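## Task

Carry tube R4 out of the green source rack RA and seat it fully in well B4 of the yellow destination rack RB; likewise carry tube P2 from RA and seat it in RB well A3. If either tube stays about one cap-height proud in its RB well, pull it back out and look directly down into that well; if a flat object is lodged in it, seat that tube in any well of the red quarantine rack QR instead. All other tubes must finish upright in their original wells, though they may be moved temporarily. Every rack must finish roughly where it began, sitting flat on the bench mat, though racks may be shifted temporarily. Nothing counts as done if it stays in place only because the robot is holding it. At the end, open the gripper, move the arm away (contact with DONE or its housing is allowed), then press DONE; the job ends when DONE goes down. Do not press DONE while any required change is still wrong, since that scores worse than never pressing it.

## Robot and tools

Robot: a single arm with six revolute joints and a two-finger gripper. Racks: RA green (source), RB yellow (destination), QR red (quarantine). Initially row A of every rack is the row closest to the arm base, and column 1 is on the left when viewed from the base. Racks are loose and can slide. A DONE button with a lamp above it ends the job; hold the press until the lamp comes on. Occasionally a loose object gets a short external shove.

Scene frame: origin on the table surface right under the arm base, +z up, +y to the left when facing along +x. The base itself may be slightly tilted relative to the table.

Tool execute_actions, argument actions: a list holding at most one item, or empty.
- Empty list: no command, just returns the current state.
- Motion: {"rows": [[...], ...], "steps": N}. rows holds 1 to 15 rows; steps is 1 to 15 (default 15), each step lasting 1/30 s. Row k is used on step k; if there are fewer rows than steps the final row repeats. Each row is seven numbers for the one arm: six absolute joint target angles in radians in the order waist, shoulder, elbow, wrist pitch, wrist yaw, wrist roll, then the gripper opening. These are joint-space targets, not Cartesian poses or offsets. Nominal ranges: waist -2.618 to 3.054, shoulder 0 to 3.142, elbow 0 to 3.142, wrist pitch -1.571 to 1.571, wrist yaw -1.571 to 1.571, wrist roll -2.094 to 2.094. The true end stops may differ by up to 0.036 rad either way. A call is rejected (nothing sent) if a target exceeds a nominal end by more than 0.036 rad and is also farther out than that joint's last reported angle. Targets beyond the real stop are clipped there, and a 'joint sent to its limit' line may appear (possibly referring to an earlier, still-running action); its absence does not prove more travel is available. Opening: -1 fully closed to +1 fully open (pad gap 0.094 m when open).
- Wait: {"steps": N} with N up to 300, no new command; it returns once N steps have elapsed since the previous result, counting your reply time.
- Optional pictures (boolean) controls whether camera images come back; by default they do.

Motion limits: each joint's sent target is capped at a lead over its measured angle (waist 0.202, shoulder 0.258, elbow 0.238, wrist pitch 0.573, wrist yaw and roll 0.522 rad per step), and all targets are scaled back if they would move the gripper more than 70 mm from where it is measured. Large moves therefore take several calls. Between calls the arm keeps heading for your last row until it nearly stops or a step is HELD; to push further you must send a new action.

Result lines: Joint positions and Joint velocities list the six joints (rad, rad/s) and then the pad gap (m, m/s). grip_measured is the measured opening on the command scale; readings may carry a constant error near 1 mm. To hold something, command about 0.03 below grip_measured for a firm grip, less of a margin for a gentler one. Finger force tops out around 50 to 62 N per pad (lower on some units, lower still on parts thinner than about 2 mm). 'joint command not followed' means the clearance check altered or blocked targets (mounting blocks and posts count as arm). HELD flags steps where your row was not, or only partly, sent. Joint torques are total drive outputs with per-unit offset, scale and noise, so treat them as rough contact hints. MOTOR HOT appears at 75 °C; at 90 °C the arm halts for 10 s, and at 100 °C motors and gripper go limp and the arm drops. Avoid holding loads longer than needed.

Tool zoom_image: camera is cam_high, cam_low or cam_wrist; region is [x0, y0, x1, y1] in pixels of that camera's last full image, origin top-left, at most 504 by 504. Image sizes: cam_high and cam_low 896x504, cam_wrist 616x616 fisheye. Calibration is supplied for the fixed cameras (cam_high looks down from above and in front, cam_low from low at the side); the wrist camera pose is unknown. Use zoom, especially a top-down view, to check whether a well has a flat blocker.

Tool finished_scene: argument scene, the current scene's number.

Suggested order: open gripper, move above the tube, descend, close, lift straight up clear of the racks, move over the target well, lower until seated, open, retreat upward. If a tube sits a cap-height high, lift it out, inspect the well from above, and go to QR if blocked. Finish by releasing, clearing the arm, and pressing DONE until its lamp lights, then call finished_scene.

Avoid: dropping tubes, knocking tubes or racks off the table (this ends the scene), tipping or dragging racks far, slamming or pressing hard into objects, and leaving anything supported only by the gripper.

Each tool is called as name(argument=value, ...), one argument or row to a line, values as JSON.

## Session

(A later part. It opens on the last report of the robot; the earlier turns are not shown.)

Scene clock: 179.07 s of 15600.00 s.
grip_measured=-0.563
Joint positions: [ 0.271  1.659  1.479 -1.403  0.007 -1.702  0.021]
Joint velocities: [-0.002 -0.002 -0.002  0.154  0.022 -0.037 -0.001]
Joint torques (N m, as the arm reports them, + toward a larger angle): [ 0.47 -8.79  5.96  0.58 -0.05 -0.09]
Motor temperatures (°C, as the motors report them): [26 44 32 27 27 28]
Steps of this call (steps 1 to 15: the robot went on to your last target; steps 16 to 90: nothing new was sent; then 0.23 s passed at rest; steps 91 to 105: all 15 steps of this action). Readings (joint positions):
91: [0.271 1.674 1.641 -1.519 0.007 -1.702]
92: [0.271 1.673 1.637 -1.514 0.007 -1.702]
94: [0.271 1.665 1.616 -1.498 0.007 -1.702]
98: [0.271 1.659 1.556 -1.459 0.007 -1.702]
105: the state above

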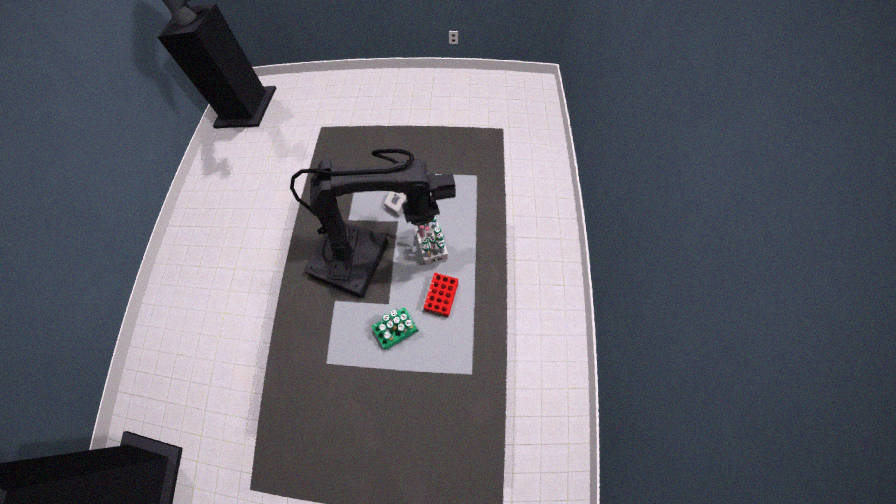

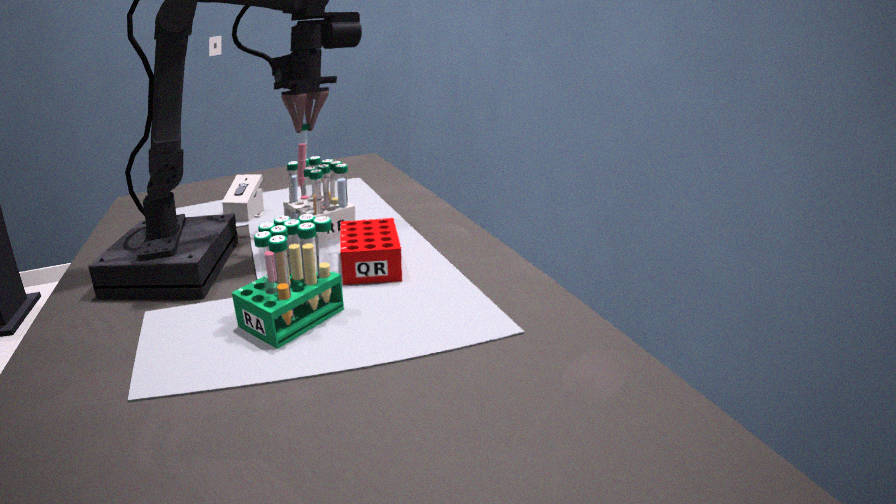

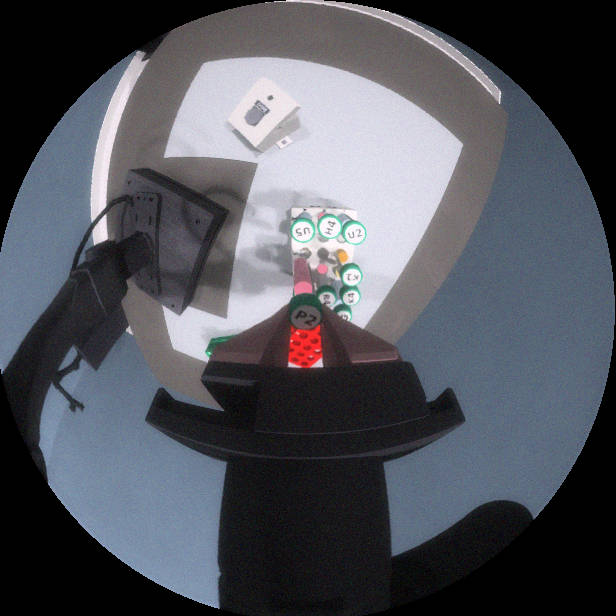

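execute_actions(
  actions=[
    {"rows":[[0.277,1.65,1.475,-1.35,0,-1.71,-0.6],[0.277,1.66,1.465,-1.335,0,-1.71,-0.6],[0.277,1.664,1.455,-1.32,0,-1.71,-0.6],[0.277,1.664,1.445,-1.31,0,-1.71,-0.6],[0.277,1.664,1.435,-1.30,0,-1.71,-0.6],[0.277,1.664,1.425,-1.29,0,-1.71,-0.6],[0.277,1.664,1.415,-1.28,0,-1.71,-0.6],[0.277,1.664,1.405,-1.278,0,-1.71,-0.6]],"steps":15},
  ],
)

zoom_image(
  camera="cam_wrist",
  region=[220,190,380,340],
)

Scene clock: 183.43 s of 15600.00 s.
grip_measured=-0.563
Joint positions: [ 0.271  1.666  1.406 -1.299  0.007 -1.702  0.021]
Joint velocities: [-0.002 -0.007 -0.017  0.081  0.066  0.037 -0.001]
Joint torques (N m, as the arm reports them, + toward a larger angle): [ 0.44 -7.08  5.83  0.52 -0.06 -0.08]
Motor temperatures (°C, as the motors report them): [26 44 32 27 27 28]
Steps of this call (steps 1 to 30: the robot went on to your last target; steps 31 to 90: nothing new was sent; then 0.87 s passed at rest; steps 91 to 105: all 15 steps of this action). Readings (joint positions):
91: [0.271 1.659 1.479 -1.380 0.007 -1.702]
92: [0.271 1.659 1.478 -1.375 0.007 -1.702]
94: [0.271 1.659 1.468 -1.358 0.007 -1.702]
98: [0.271 1.659 1.426 -1.321 0.007 -1.702]
105: the state above

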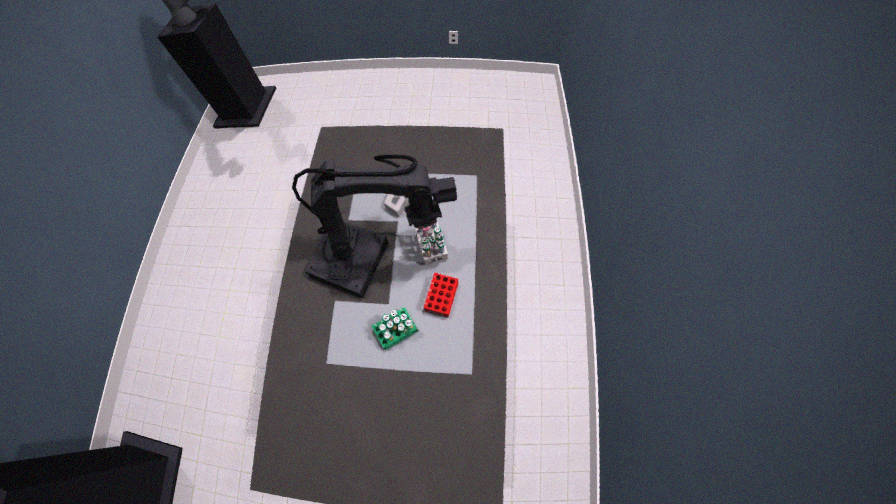

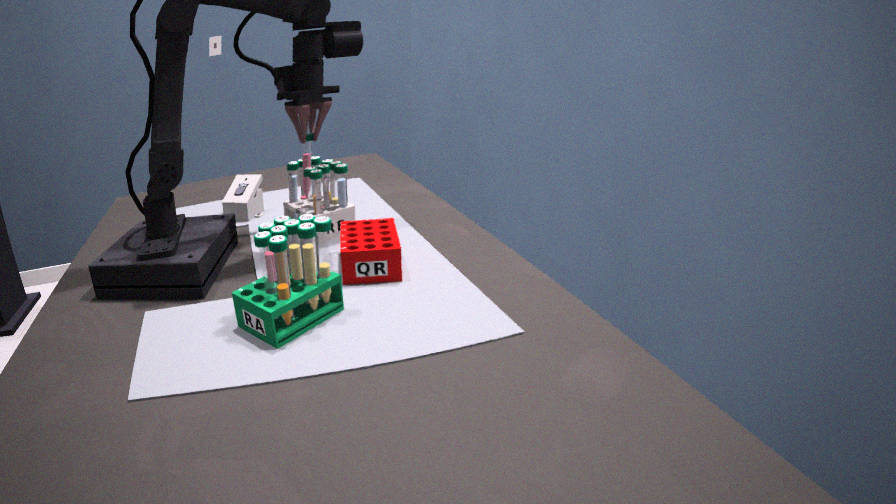

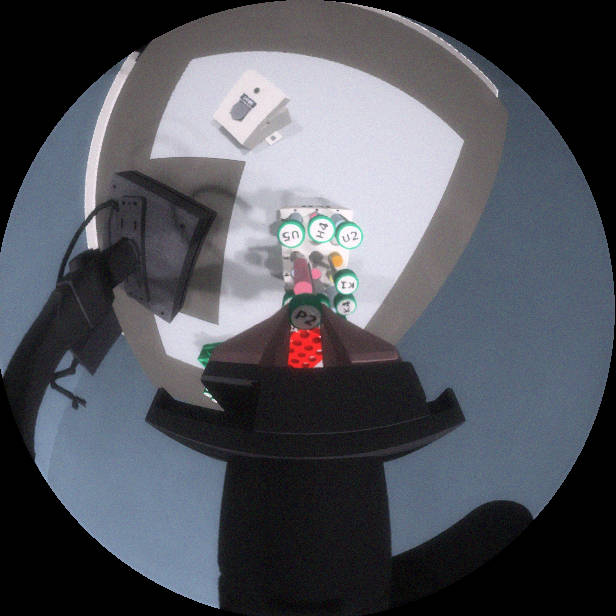

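Region (220, 190, 380, 340) of cam_wrist's 616x616 image, scaled by 3.150, with more detail than that image has; it fills the top 472 rows of this view, and the rest is white.

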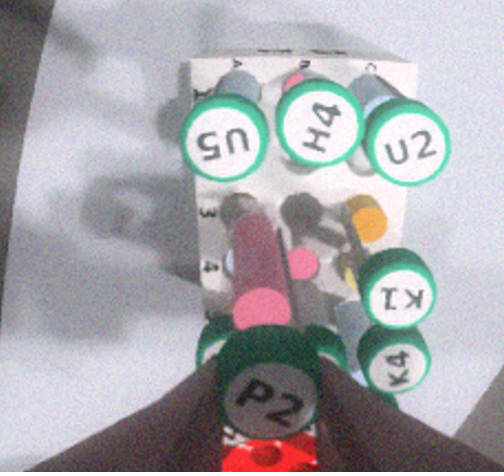

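execute_actions(
  actions=[
    {"rows":[[0.285,1.664,1.405,-1.322,0,-1.71,-0.6]],"steps":12},
  ],
)

zoom_image(
  camera="cam_wrist",
  region=[220,190,380,340],
)

Scene clock: 186.63 s of 15600.00 s.
grip_measured=-0.563
Joint positions: [ 0.278  1.666  1.406 -1.297  0.007 -1.702  0.021]
Joint velocities: [ 0.012 -0.007  0.002  0.022 -0.022 -0.007  0.   ]
Joint torques (N m, as the arm reports them, + toward a larger angle): [ 0.59 -7.08  5.85  0.26 -0.05 -0.08]
Motor temperatures (°C, as the motors report them): [26 44 32 27 27 28]
Steps of this call (steps 1 to 15: the robot went on to your last target; steps 16 to 84: nothing new was sent; steps 85 to 96: all 12 steps of this action). Readings (joint positions):
85: [0.272 1.666 1.406 -1.292 0.007 -1.702]
86: [0.273 1.666 1.406 -1.293 0.007 -1.702]
88: [0.276 1.666 1.406 -1.295 0.007 -1.702]
92: [0.278 1.666 1.406 -1.296 0.007 -1.702]
96: the state above

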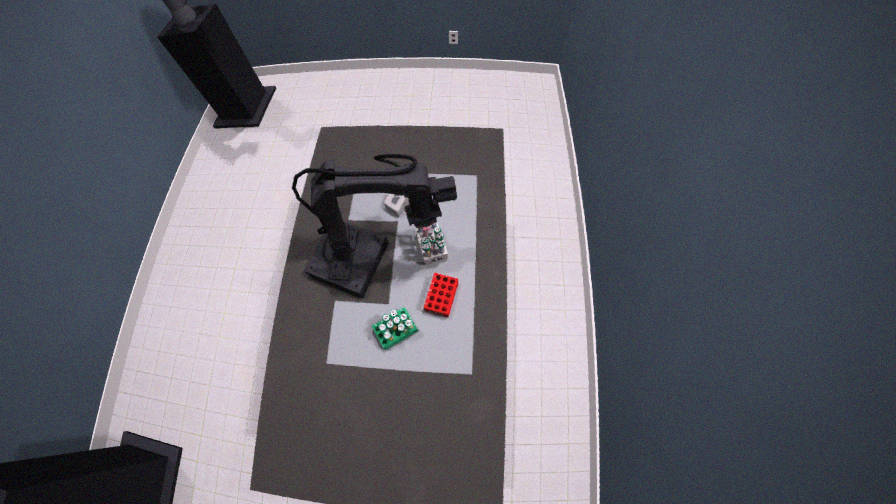

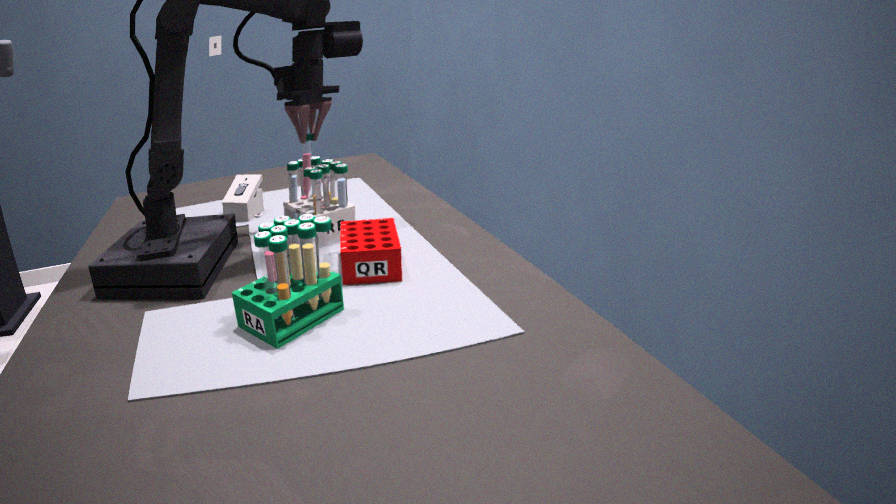

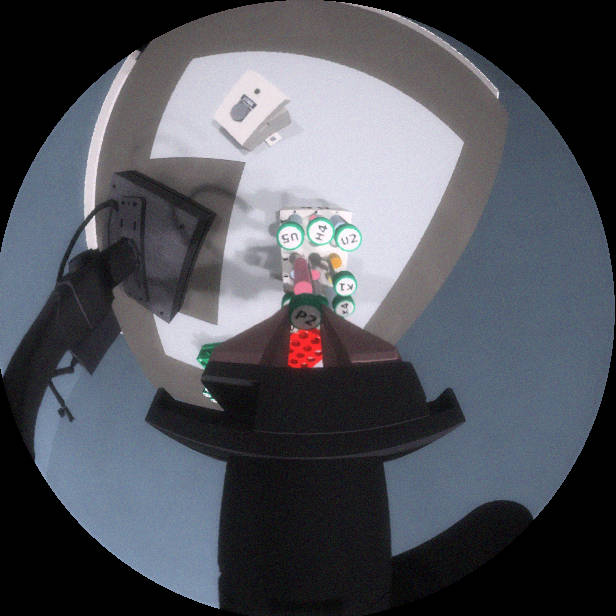

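Region (220, 190, 380, 340) of cam_wrist's 616x616 image, scaled by 3.150, with more detail than that image has; it fills the top 472 rows of this view, and the rest is white.

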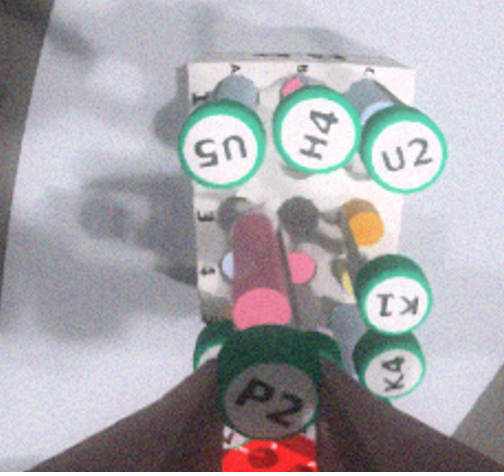

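execute_actions(
  actions=[
    {"rows":[[0.285,1.664,1.40,-1.31,0,-1.71,-0.6],[0.285,1.664,1.395,-1.31,0,-1.71,-0.6],[0.285,1.664,1.389,-1.31,0,-1.71,-0.6]],"steps":10},
  ],
)

zoom_image(
  camera="cam_wrist",
  region=[220,190,380,340],
)

Scene clock: 189.60 s of 15600.00 s.
grip_measured=-0.563
Joint positions: [ 0.278  1.666  1.392 -1.297  0.007 -1.702  0.021]
Joint velocities: [-0.002  0.002  0.002 -0.007  0.095 -0.022 -0.   ]
Joint torques (N m, as the arm reports them, + toward a larger angle): [ 0.56 -7.05  5.68  0.33 -0.08 -0.08]
Motor temperatures (°C, as the motors report them): [26 44 32 27 27 28]
Steps of this call (steps 1 to 15: the robot went on to your last target; steps 16 to 79: nothing new was sent; steps 80 to 89: all 10 steps of this action). Readings (joint positions):
80: [0.278 1.666 1.406 -1.297 0.007 -1.702]
81: [0.278 1.666 1.406 -1.297 0.007 -1.702]
83: [0.278 1.666 1.401 -1.297 0.007 -1.702]
87: [0.278 1.666 1.392 -1.297 0.007 -1.702]
89: the state above

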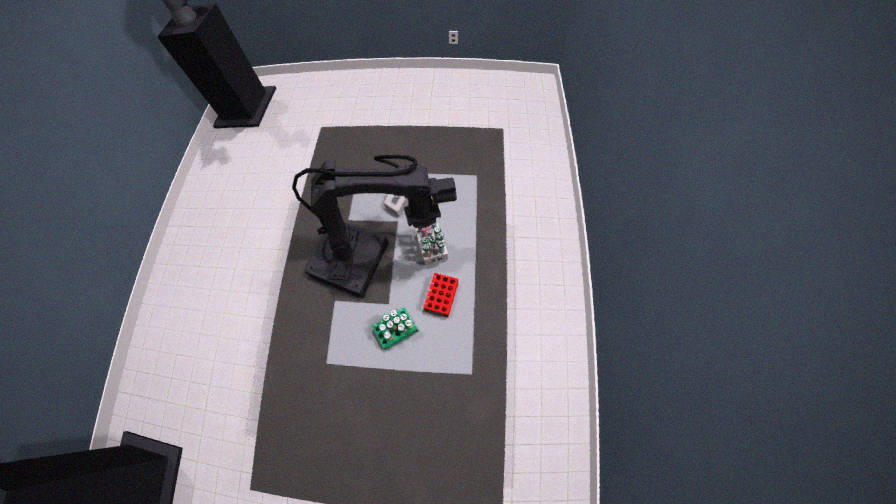

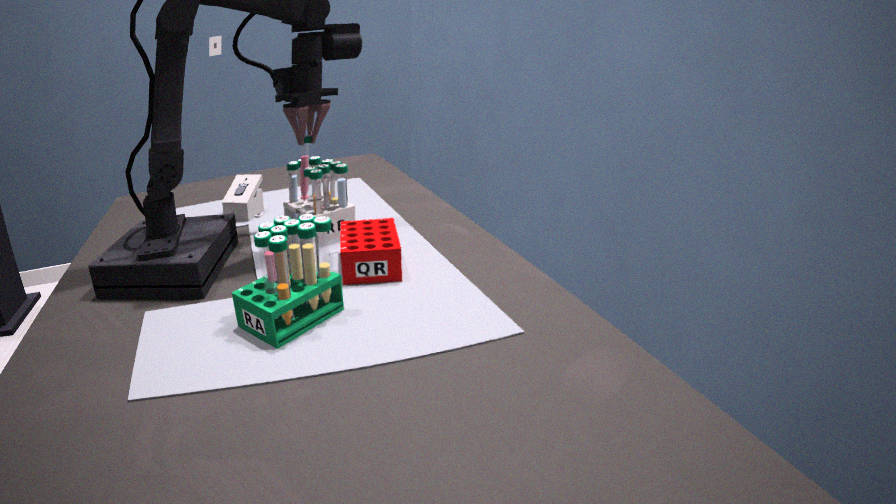

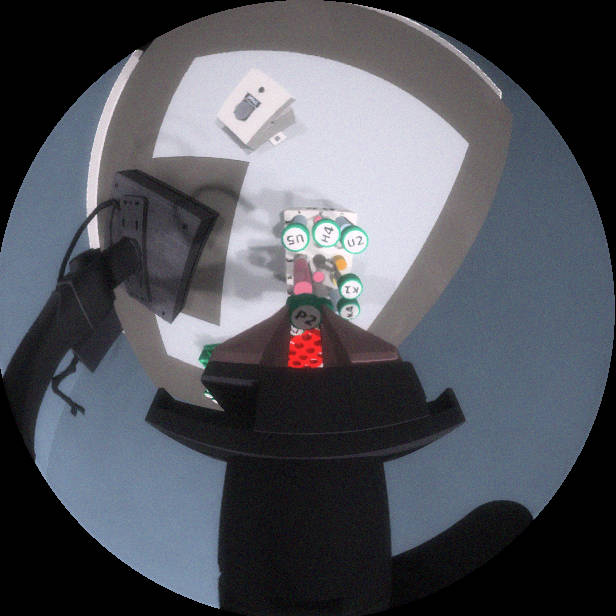

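Region (220, 190, 380, 340) of cam_wrist's 616x616 image, scaled by 3.150, with more detail than that image has; it fills the top 472 rows of this view, and the rest is white.

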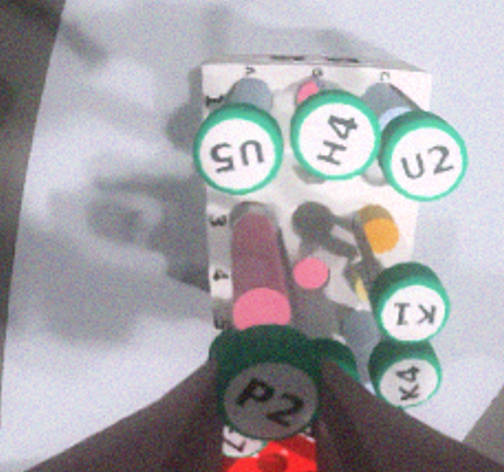

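execute_actions(
  actions=[
    {"rows":[[0.285,1.664,1.389,-1.27,0,-1.71,-0.6],[0.285,1.664,1.384,-1.262,0,-1.71,-0.6],[0.285,1.664,1.379,-1.255,0,-1.71,-0.6],[0.285,1.664,1.374,-1.249,0,-1.71,-0.6],[0.285,1.664,1.369,-1.243,0,-1.71,-0.6],[0.285,1.664,1.364,-1.238,0,-1.71,-0.6],[0.285,1.664,1.359,-1.233,0,-1.71,-0.6],[0.285,1.665,1.354,-1.228,0,-1.71,-0.6],[0.285,1.665,1.349,-1.223,0,-1.71,-0.6],[0.285,1.666,1.344,-1.218,0,-1.71,-0.6],[0.285,1.666,1.339,-1.214,0,-1.71,-0.6],[0.285,1.667,1.334,-1.21,0,-1.71,-0.6],[0.285,1.667,1.329,-1.207,0,-1.71,-0.6],[0.285,1.668,1.324,-1.205,0,-1.71,-0.6],[0.285,1.668,1.32,-1.203,0,-1.71,-0.6]],"steps":15},
  ],
)

zoom_image(
  camera="cam_wrist",
  region=[220,190,380,340],
)

Scene clock: 195.37 s of 15600.00 s.
grip_measured=-0.563
Joint positions: [ 0.278  1.666  1.331 -1.231  0.007 -1.702  0.021]
Joint velocities: [-0.002  0.002 -0.129  0.095 -0.007 -0.037 -0.   ]
Joint torques (N m, as the arm reports them, + toward a larger angle): [ 0.58 -6.71  5.53  0.52 -0.08 -0.09]
Motor temperatures (°C, as the motors report them): [26 43 32 27 27 28]
Steps of this call (steps 1 to 15: the robot went on to your last target; steps 16 to 90: nothing new was sent; then 2.27 s passed at rest; steps 91 to 105: all 15 steps of this action). Readings (joint positions):
91: [0.278 1.666 1.392 -1.296 0.007 -1.702]
92: [0.278 1.666 1.392 -1.293 0.007 -1.702]
94: [0.278 1.666 1.388 -1.283 0.007 -1.702]
98: [0.278 1.666 1.367 -1.260 0.007 -1.702]
105: the state above

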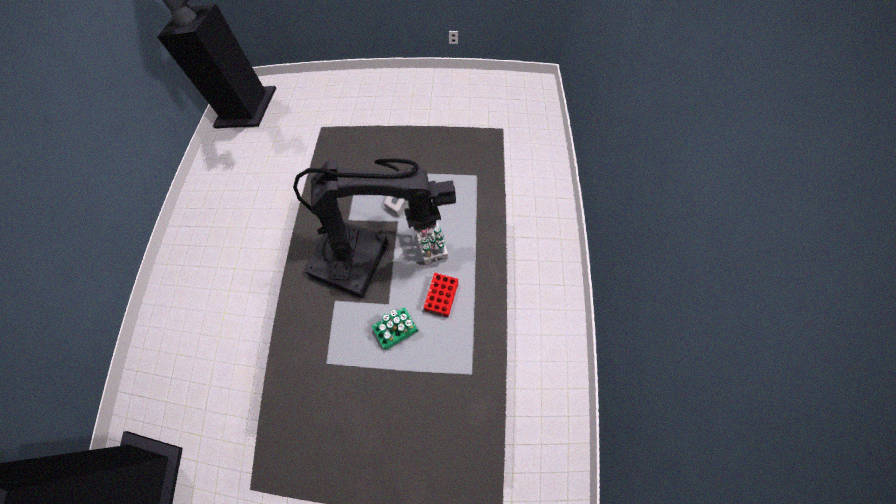

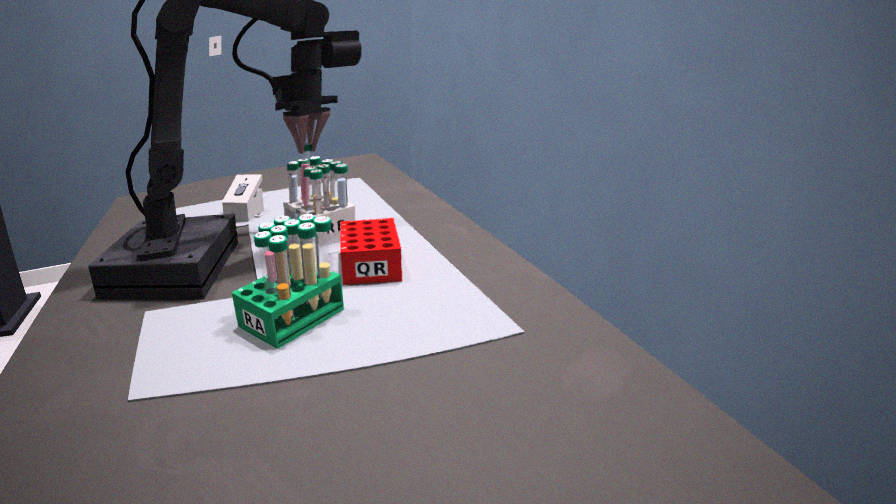

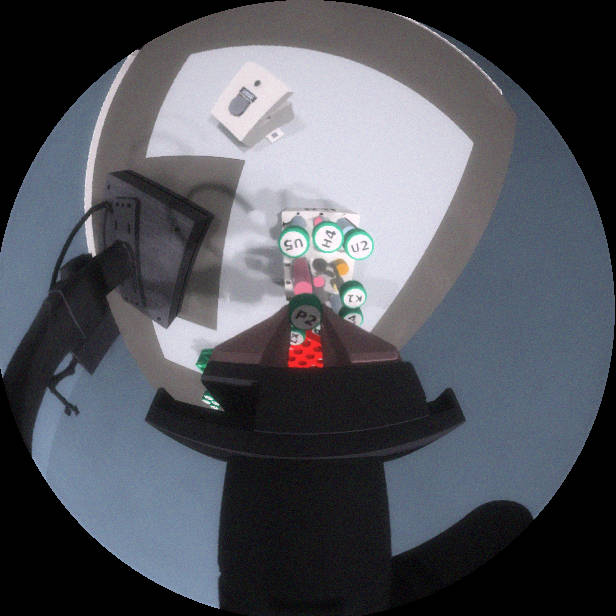

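Region (220, 190, 380, 340) of cam_wrist's 616x616 image, scaled by 3.150, with more detail than that image has; it fills the top 472 rows of this view, and the rest is white.

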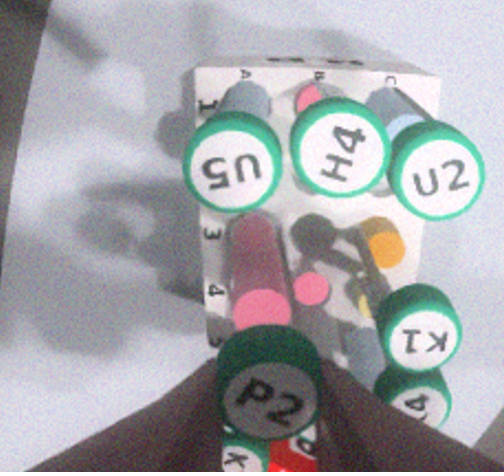

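execute_actions(
  actions=[
    {"rows":[[0.285,1.669,1.315,-1.195,0,-1.71,-0.6],[0.285,1.67,1.31,-1.188,0,-1.71,-0.6],[0.285,1.671,1.305,-1.182,0,-1.71,-0.6],[0.285,1.672,1.30,-1.176,0,-1.71,-0.6],[0.285,1.673,1.295,-1.17,0,-1.71,-0.6],[0.285,1.674,1.29,-1.164,0,-1.71,-0.6],[0.285,1.675,1.285,-1.158,0,-1.71,-0.6],[0.285,1.675,1.28,-1.152,0,-1.71,-0.6],[0.285,1.676,1.275,-1.146,0,-1.71,-0.6],[0.285,1.676,1.27,-1.14,0,-1.71,-0.6],[0.285,1.677,1.265,-1.135,0,-1.71,-0.6],[0.285,1.677,1.26,-1.13,0,-1.71,-0.6],[0.285,1.678,1.255,-1.126,0,-1.71,-0.6],[0.285,1.678,1.25,-1.123,0,-1.71,-0.6]],"steps":15},
  ],
)

execute_actions(
  actions=[
    {"steps":8},
  ],
)

zoom_image(
  camera="cam_low",
  region=[260,110,380,240],
)

Scene clock: 199.90 s of 15600.00 s.
grip_measured=-0.563
Joint positions: [ 0.278  1.67   1.26  -1.158  0.02  -1.702  0.021]
Joint velocities: [-0.007  0.066 -0.105  0.095 -0.11  -0.051  0.   ]
Joint torques (N m, as the arm reports them, + toward a larger angle): [ 0.59 -6.39  5.48  0.56 -0.22 -0.09]
Motor temperatures (°C, as the motors report them): [26 43 32 27 27 28]
Steps of this call (steps 1 to 15: the robot went on to your last target; steps 16 to 90: nothing new was sent; then 1.03 s passed at rest; steps 91 to 105: all 15 steps of this action). Readings (joint positions):
91: [0.278 1.666 1.323 -1.223 0.010 -1.702]
92: [0.278 1.666 1.322 -1.220 0.010 -1.702]
94: [0.278 1.666 1.315 -1.212 0.011 -1.702]
98: [0.278 1.666 1.293 -1.193 0.015 -1.702]
105: the state above

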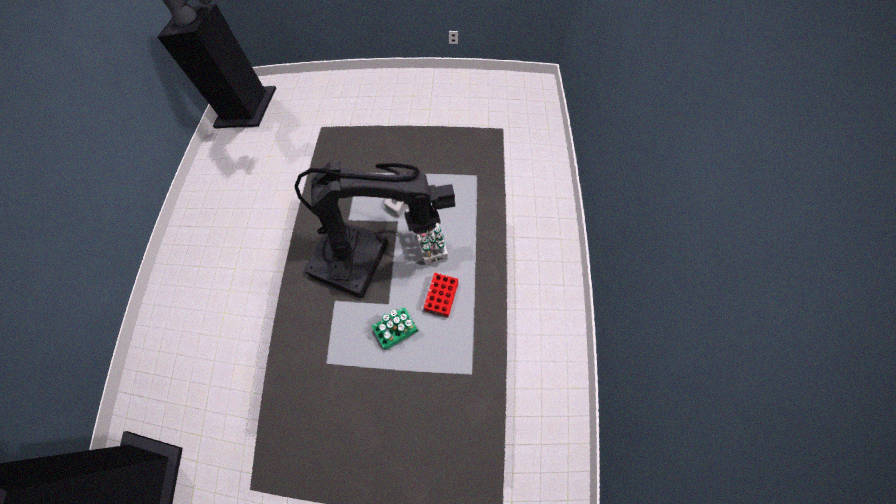

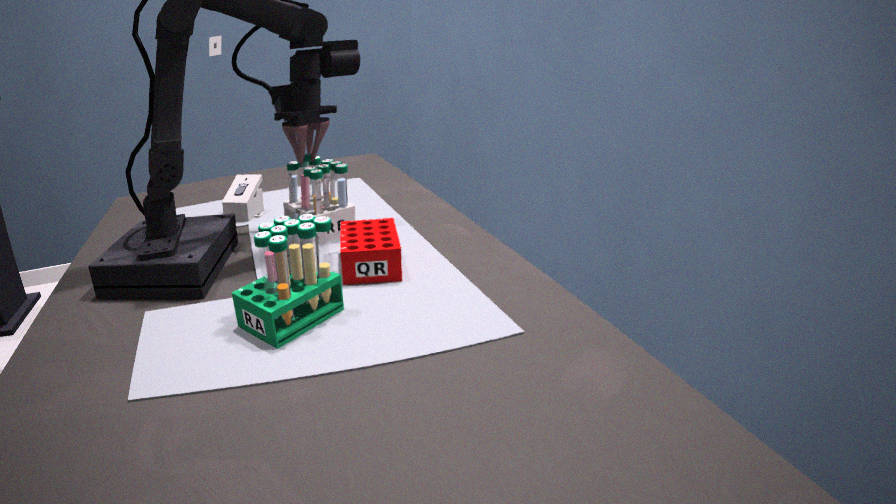

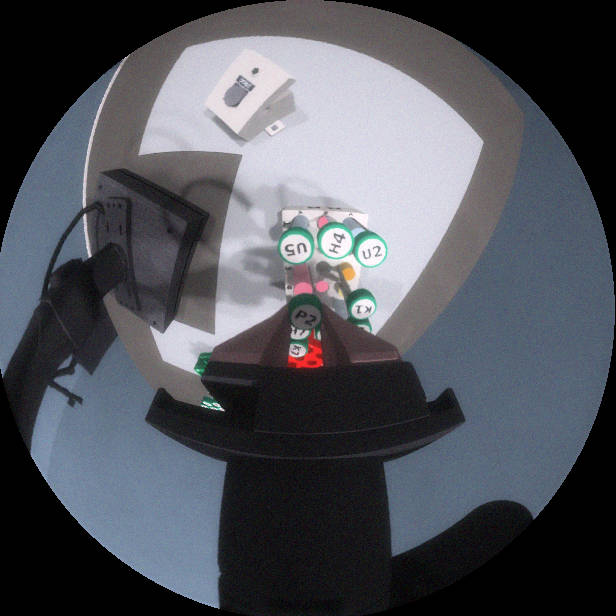

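Scene clock: 200.17 s of 15600.00 s.
grip_measured=-0.563
Joint positions: [ 0.278  1.678  1.253 -1.147  0.022 -1.702  0.021]
Joint velocities: [-0.007 -0.007 -0.002 -0.022 -0.037  0.007 -0.001]
Joint torques (N m, as the arm reports them, + toward a larger angle): [ 0.56 -6.93  5.49  0.62 -0.21 -0.09]
Motor temperatures (°C, as the motors report them): [26 43 32 27 27 28]
Steps of this call (steps 1 to 8: the robot went on to your last target). Readings (joint positions):
1: [0.278 1.672 1.257 -1.154 0.021 -1.702]
2: [0.278 1.675 1.256 -1.151 0.021 -1.702]
4: [0.278 1.678 1.254 -1.148 0.022 -1.702]
8: the state above

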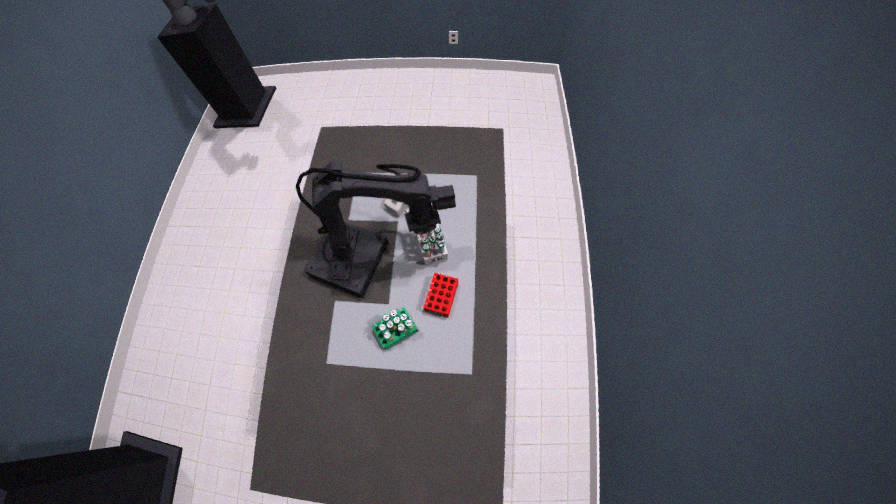

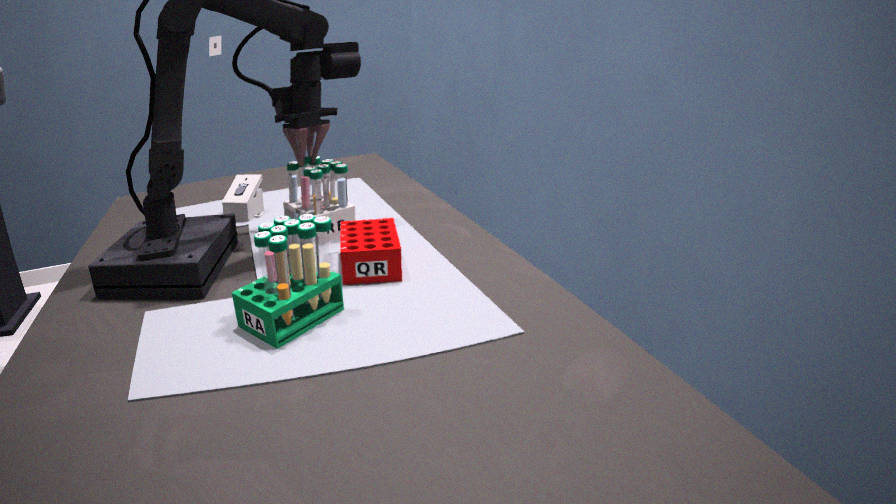

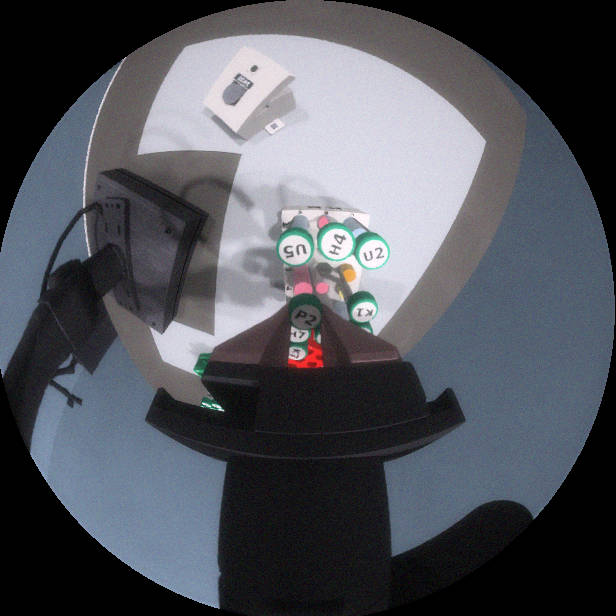

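Region (260, 110, 380, 240) of cam_low's 896x504 image, scaled by 3.877, with more detail than that image has; it fills the left 465 columns of this view, and the rest is white.

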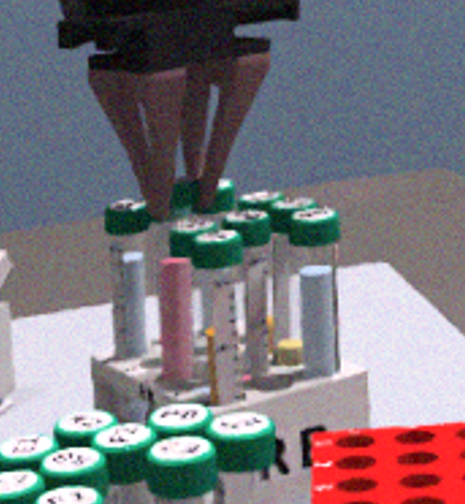

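execute_actions(
  actions=[
    {"rows":[[0.282,1.678,1.246,-1.12,0,-1.71,-0.6],[0.282,1.678,1.242,-1.116,0,-1.71,-0.6],[0.282,1.678,1.238,-1.112,0,-1.71,-0.6],[0.282,1.678,1.234,-1.108,0,-1.71,-0.6],[0.282,1.678,1.23,-1.104,0,-1.71,-0.6],[0.282,1.678,1.226,-1.10,0,-1.71,-0.6],[0.282,1.678,1.222,-1.096,0,-1.71,-0.6],[0.282,1.678,1.218,-1.092,0,-1.71,-0.6],[0.282,1.678,1.214,-1.088,0,-1.71,-0.6],[0.282,1.678,1.21,-1.085,0,-1.71,-0.6]],"steps":15},
  ],
)

zoom_image(
  camera="cam_low",
  region=[260,110,380,240],
)

Scene clock: 203.83 s of 15600.00 s.
grip_measured=-0.563
Joint positions: [ 0.278  1.678  1.224 -1.115  0.023 -1.702  0.021]
Joint velocities: [ 0.012 -0.002 -0.012  0.007  0.007 -0.022  0.001]
Joint torques (N m, as the arm reports them, + toward a larger angle): [ 0.25 -6.81  4.59  0.66 -0.23 -0.09]
Motor temperatures (°C, as the motors report them): [26 43 32 27 27 28]
Steps of this call (steps 1 to 30: the robot went on to your last target; steps 31 to 90: nothing new was sent; then 0.17 s passed at rest; steps 91 to 105: all 15 steps of this action). Readings (joint positions):
91: [0.278 1.678 1.253 -1.147 0.022 -1.702]
92: [0.278 1.678 1.253 -1.146 0.022 -1.702]
94: [0.278 1.678 1.249 -1.141 0.022 -1.702]
98: [0.278 1.678 1.230 -1.123 0.023 -1.702]
105: the state above

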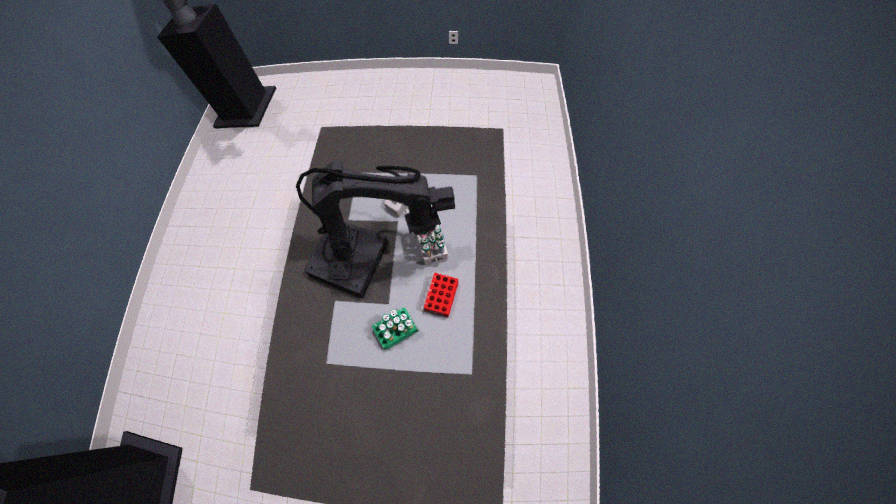

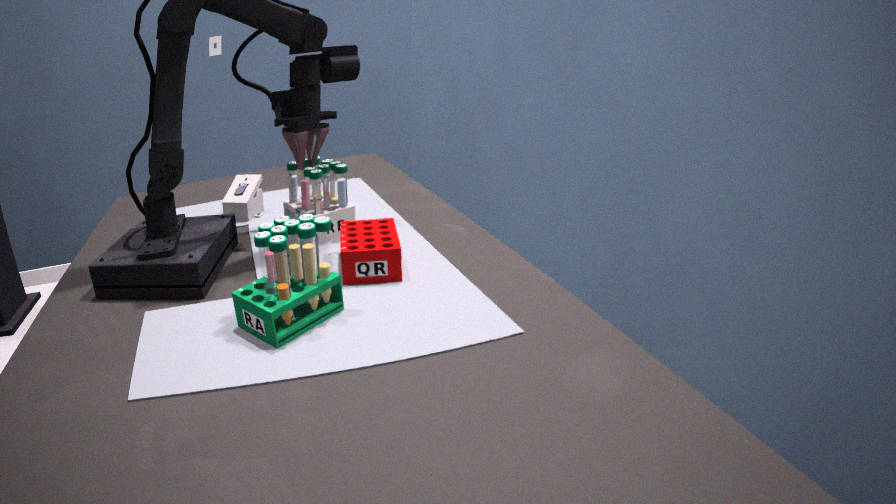

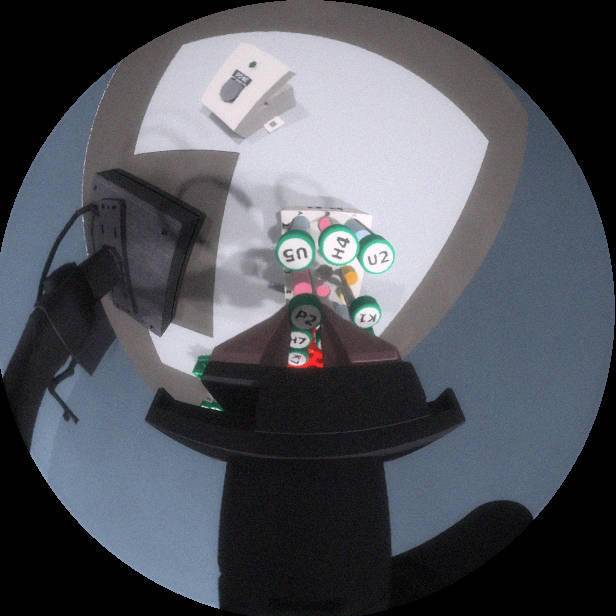

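Region (260, 110, 380, 240) of cam_low's 896x504 image, scaled by 3.877, with more detail than that image has; it fills the left 465 columns of this view, and the rest is white.

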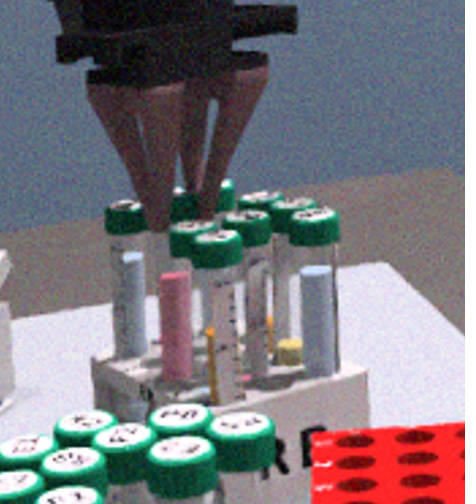

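execute_actions(
  actions=[
    {"rows":[[0.278,1.675,1.226,-1.10,0,-1.71,-0.56],[0.278,1.675,1.226,-1.10,0,-1.71,-0.53],[0.278,1.675,1.226,-1.10,0,-1.71,-0.5],[0.278,1.675,1.226,-1.10,0,-1.71,-0.46],[0.278,1.675,1.226,-1.10,0,-1.71,-0.42],[0.278,1.675,1.226,-1.10,0,-1.71,-0.42],[0.278,1.675,1.226,-1.10,0,-1.71,-0.42],[0.278,1.675,1.25,-1.12,0,-1.71,-0.42],[0.278,1.675,1.27,-1.15,0,-1.71,-0.42],[0.278,1.675,1.29,-1.18,0,-1.71,-0.42],[0.278,1.675,1.31,-1.20,0,-1.71,-0.42],[0.278,1.675,1.33,-1.22,0,-1.71,-0.42],[0.278,1.675,1.35,-1.24,0,-1.71,-0.42],[0.278,1.675,1.37,-1.26,0,-1.71,-0.42],[0.278,1.675,1.38,-1.265,0,-1.71,-0.42]],"steps":15},
  ],
  pictures=false,
)

execute_actions(
  actions=[
    {"steps":12},
  ],
)

zoom_image(
  camera="cam_low",
  region=[260,110,380,240],
)

Scene clock: 209.87 s of 15600.00 s.
grip_measured=-0.422
Joint positions: [ 0.278  1.68   1.322 -1.191  0.018 -1.702  0.027]
Joint velocities: [ 0.012  0.002  0.564 -0.242 -0.066 -0.007  0.001]
Joint torques (N m, as the arm reports them, + toward a larger angle): [-0.09 -7.37  7.89  0.24 -0.13 -0.09]
Motor temperatures (°C, as the motors report them): [26 43 32 27 27 28]
Steps of this call (steps 1 to 15: the robot went on to your last target; steps 16 to 90: nothing new was sent; then 2.53 s passed at rest; steps 91 to 105: all 15 steps of this action). Readings (joint positions):
91: [0.278 1.678 1.224 -1.115 0.023 -1.702]
92: [0.278 1.678 1.224 -1.115 0.023 -1.702]
94: [0.278 1.678 1.224 -1.114 0.022 -1.702]
98: [0.278 1.678 1.224 -1.114 0.019 -1.702]
105: the state above

Scene clock: 210.27 s of 15600.00 s.
grip_measured=-0.422
Joint positions: [ 0.278  1.68   1.356 -1.236  0.016 -1.702  0.027]
Joint velocities: [-0.002 -0.017  0.002 -0.007 -0.066 -0.037 -0.001]
Joint torques (N m, as the arm reports them, + toward a larger angle): [-0.13 -7.33  7.86  0.26 -0.16 -0.09]
Motor temperatures (°C, as the motors report them): [26 43 32 27 27 28]
Steps of this call (steps 1 to 12: the robot went on to your last target). Readings (joint positions):
1: [0.278 1.680 1.338 -1.199 0.017 -1.702]
2: [0.278 1.680 1.349 -1.203 0.017 -1.702]
4: [0.278 1.680 1.356 -1.210 0.016 -1.702]
8: [0.278 1.680 1.356 -1.229 0.016 -1.702]
12: the state above

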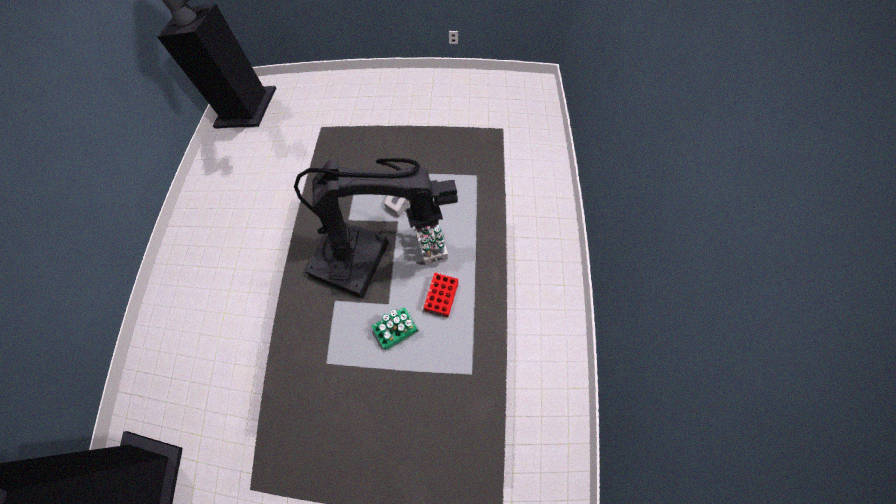

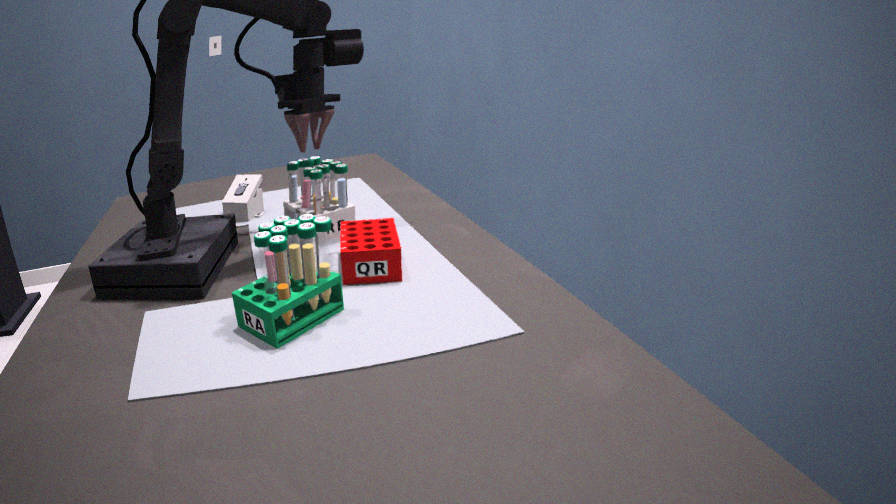

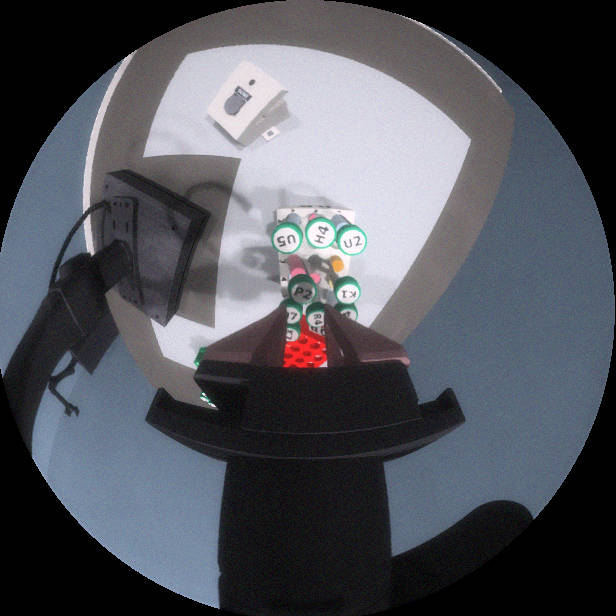

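Region (260, 110, 380, 240) of cam_low's 896x504 image, scaled by 3.877, with more detail than that image has; it fills the left 465 columns of this view, and the rest is white.

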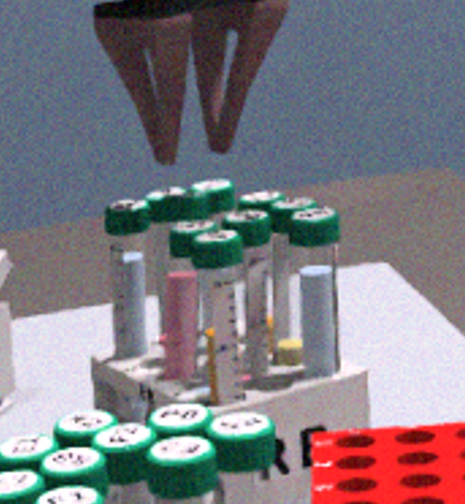

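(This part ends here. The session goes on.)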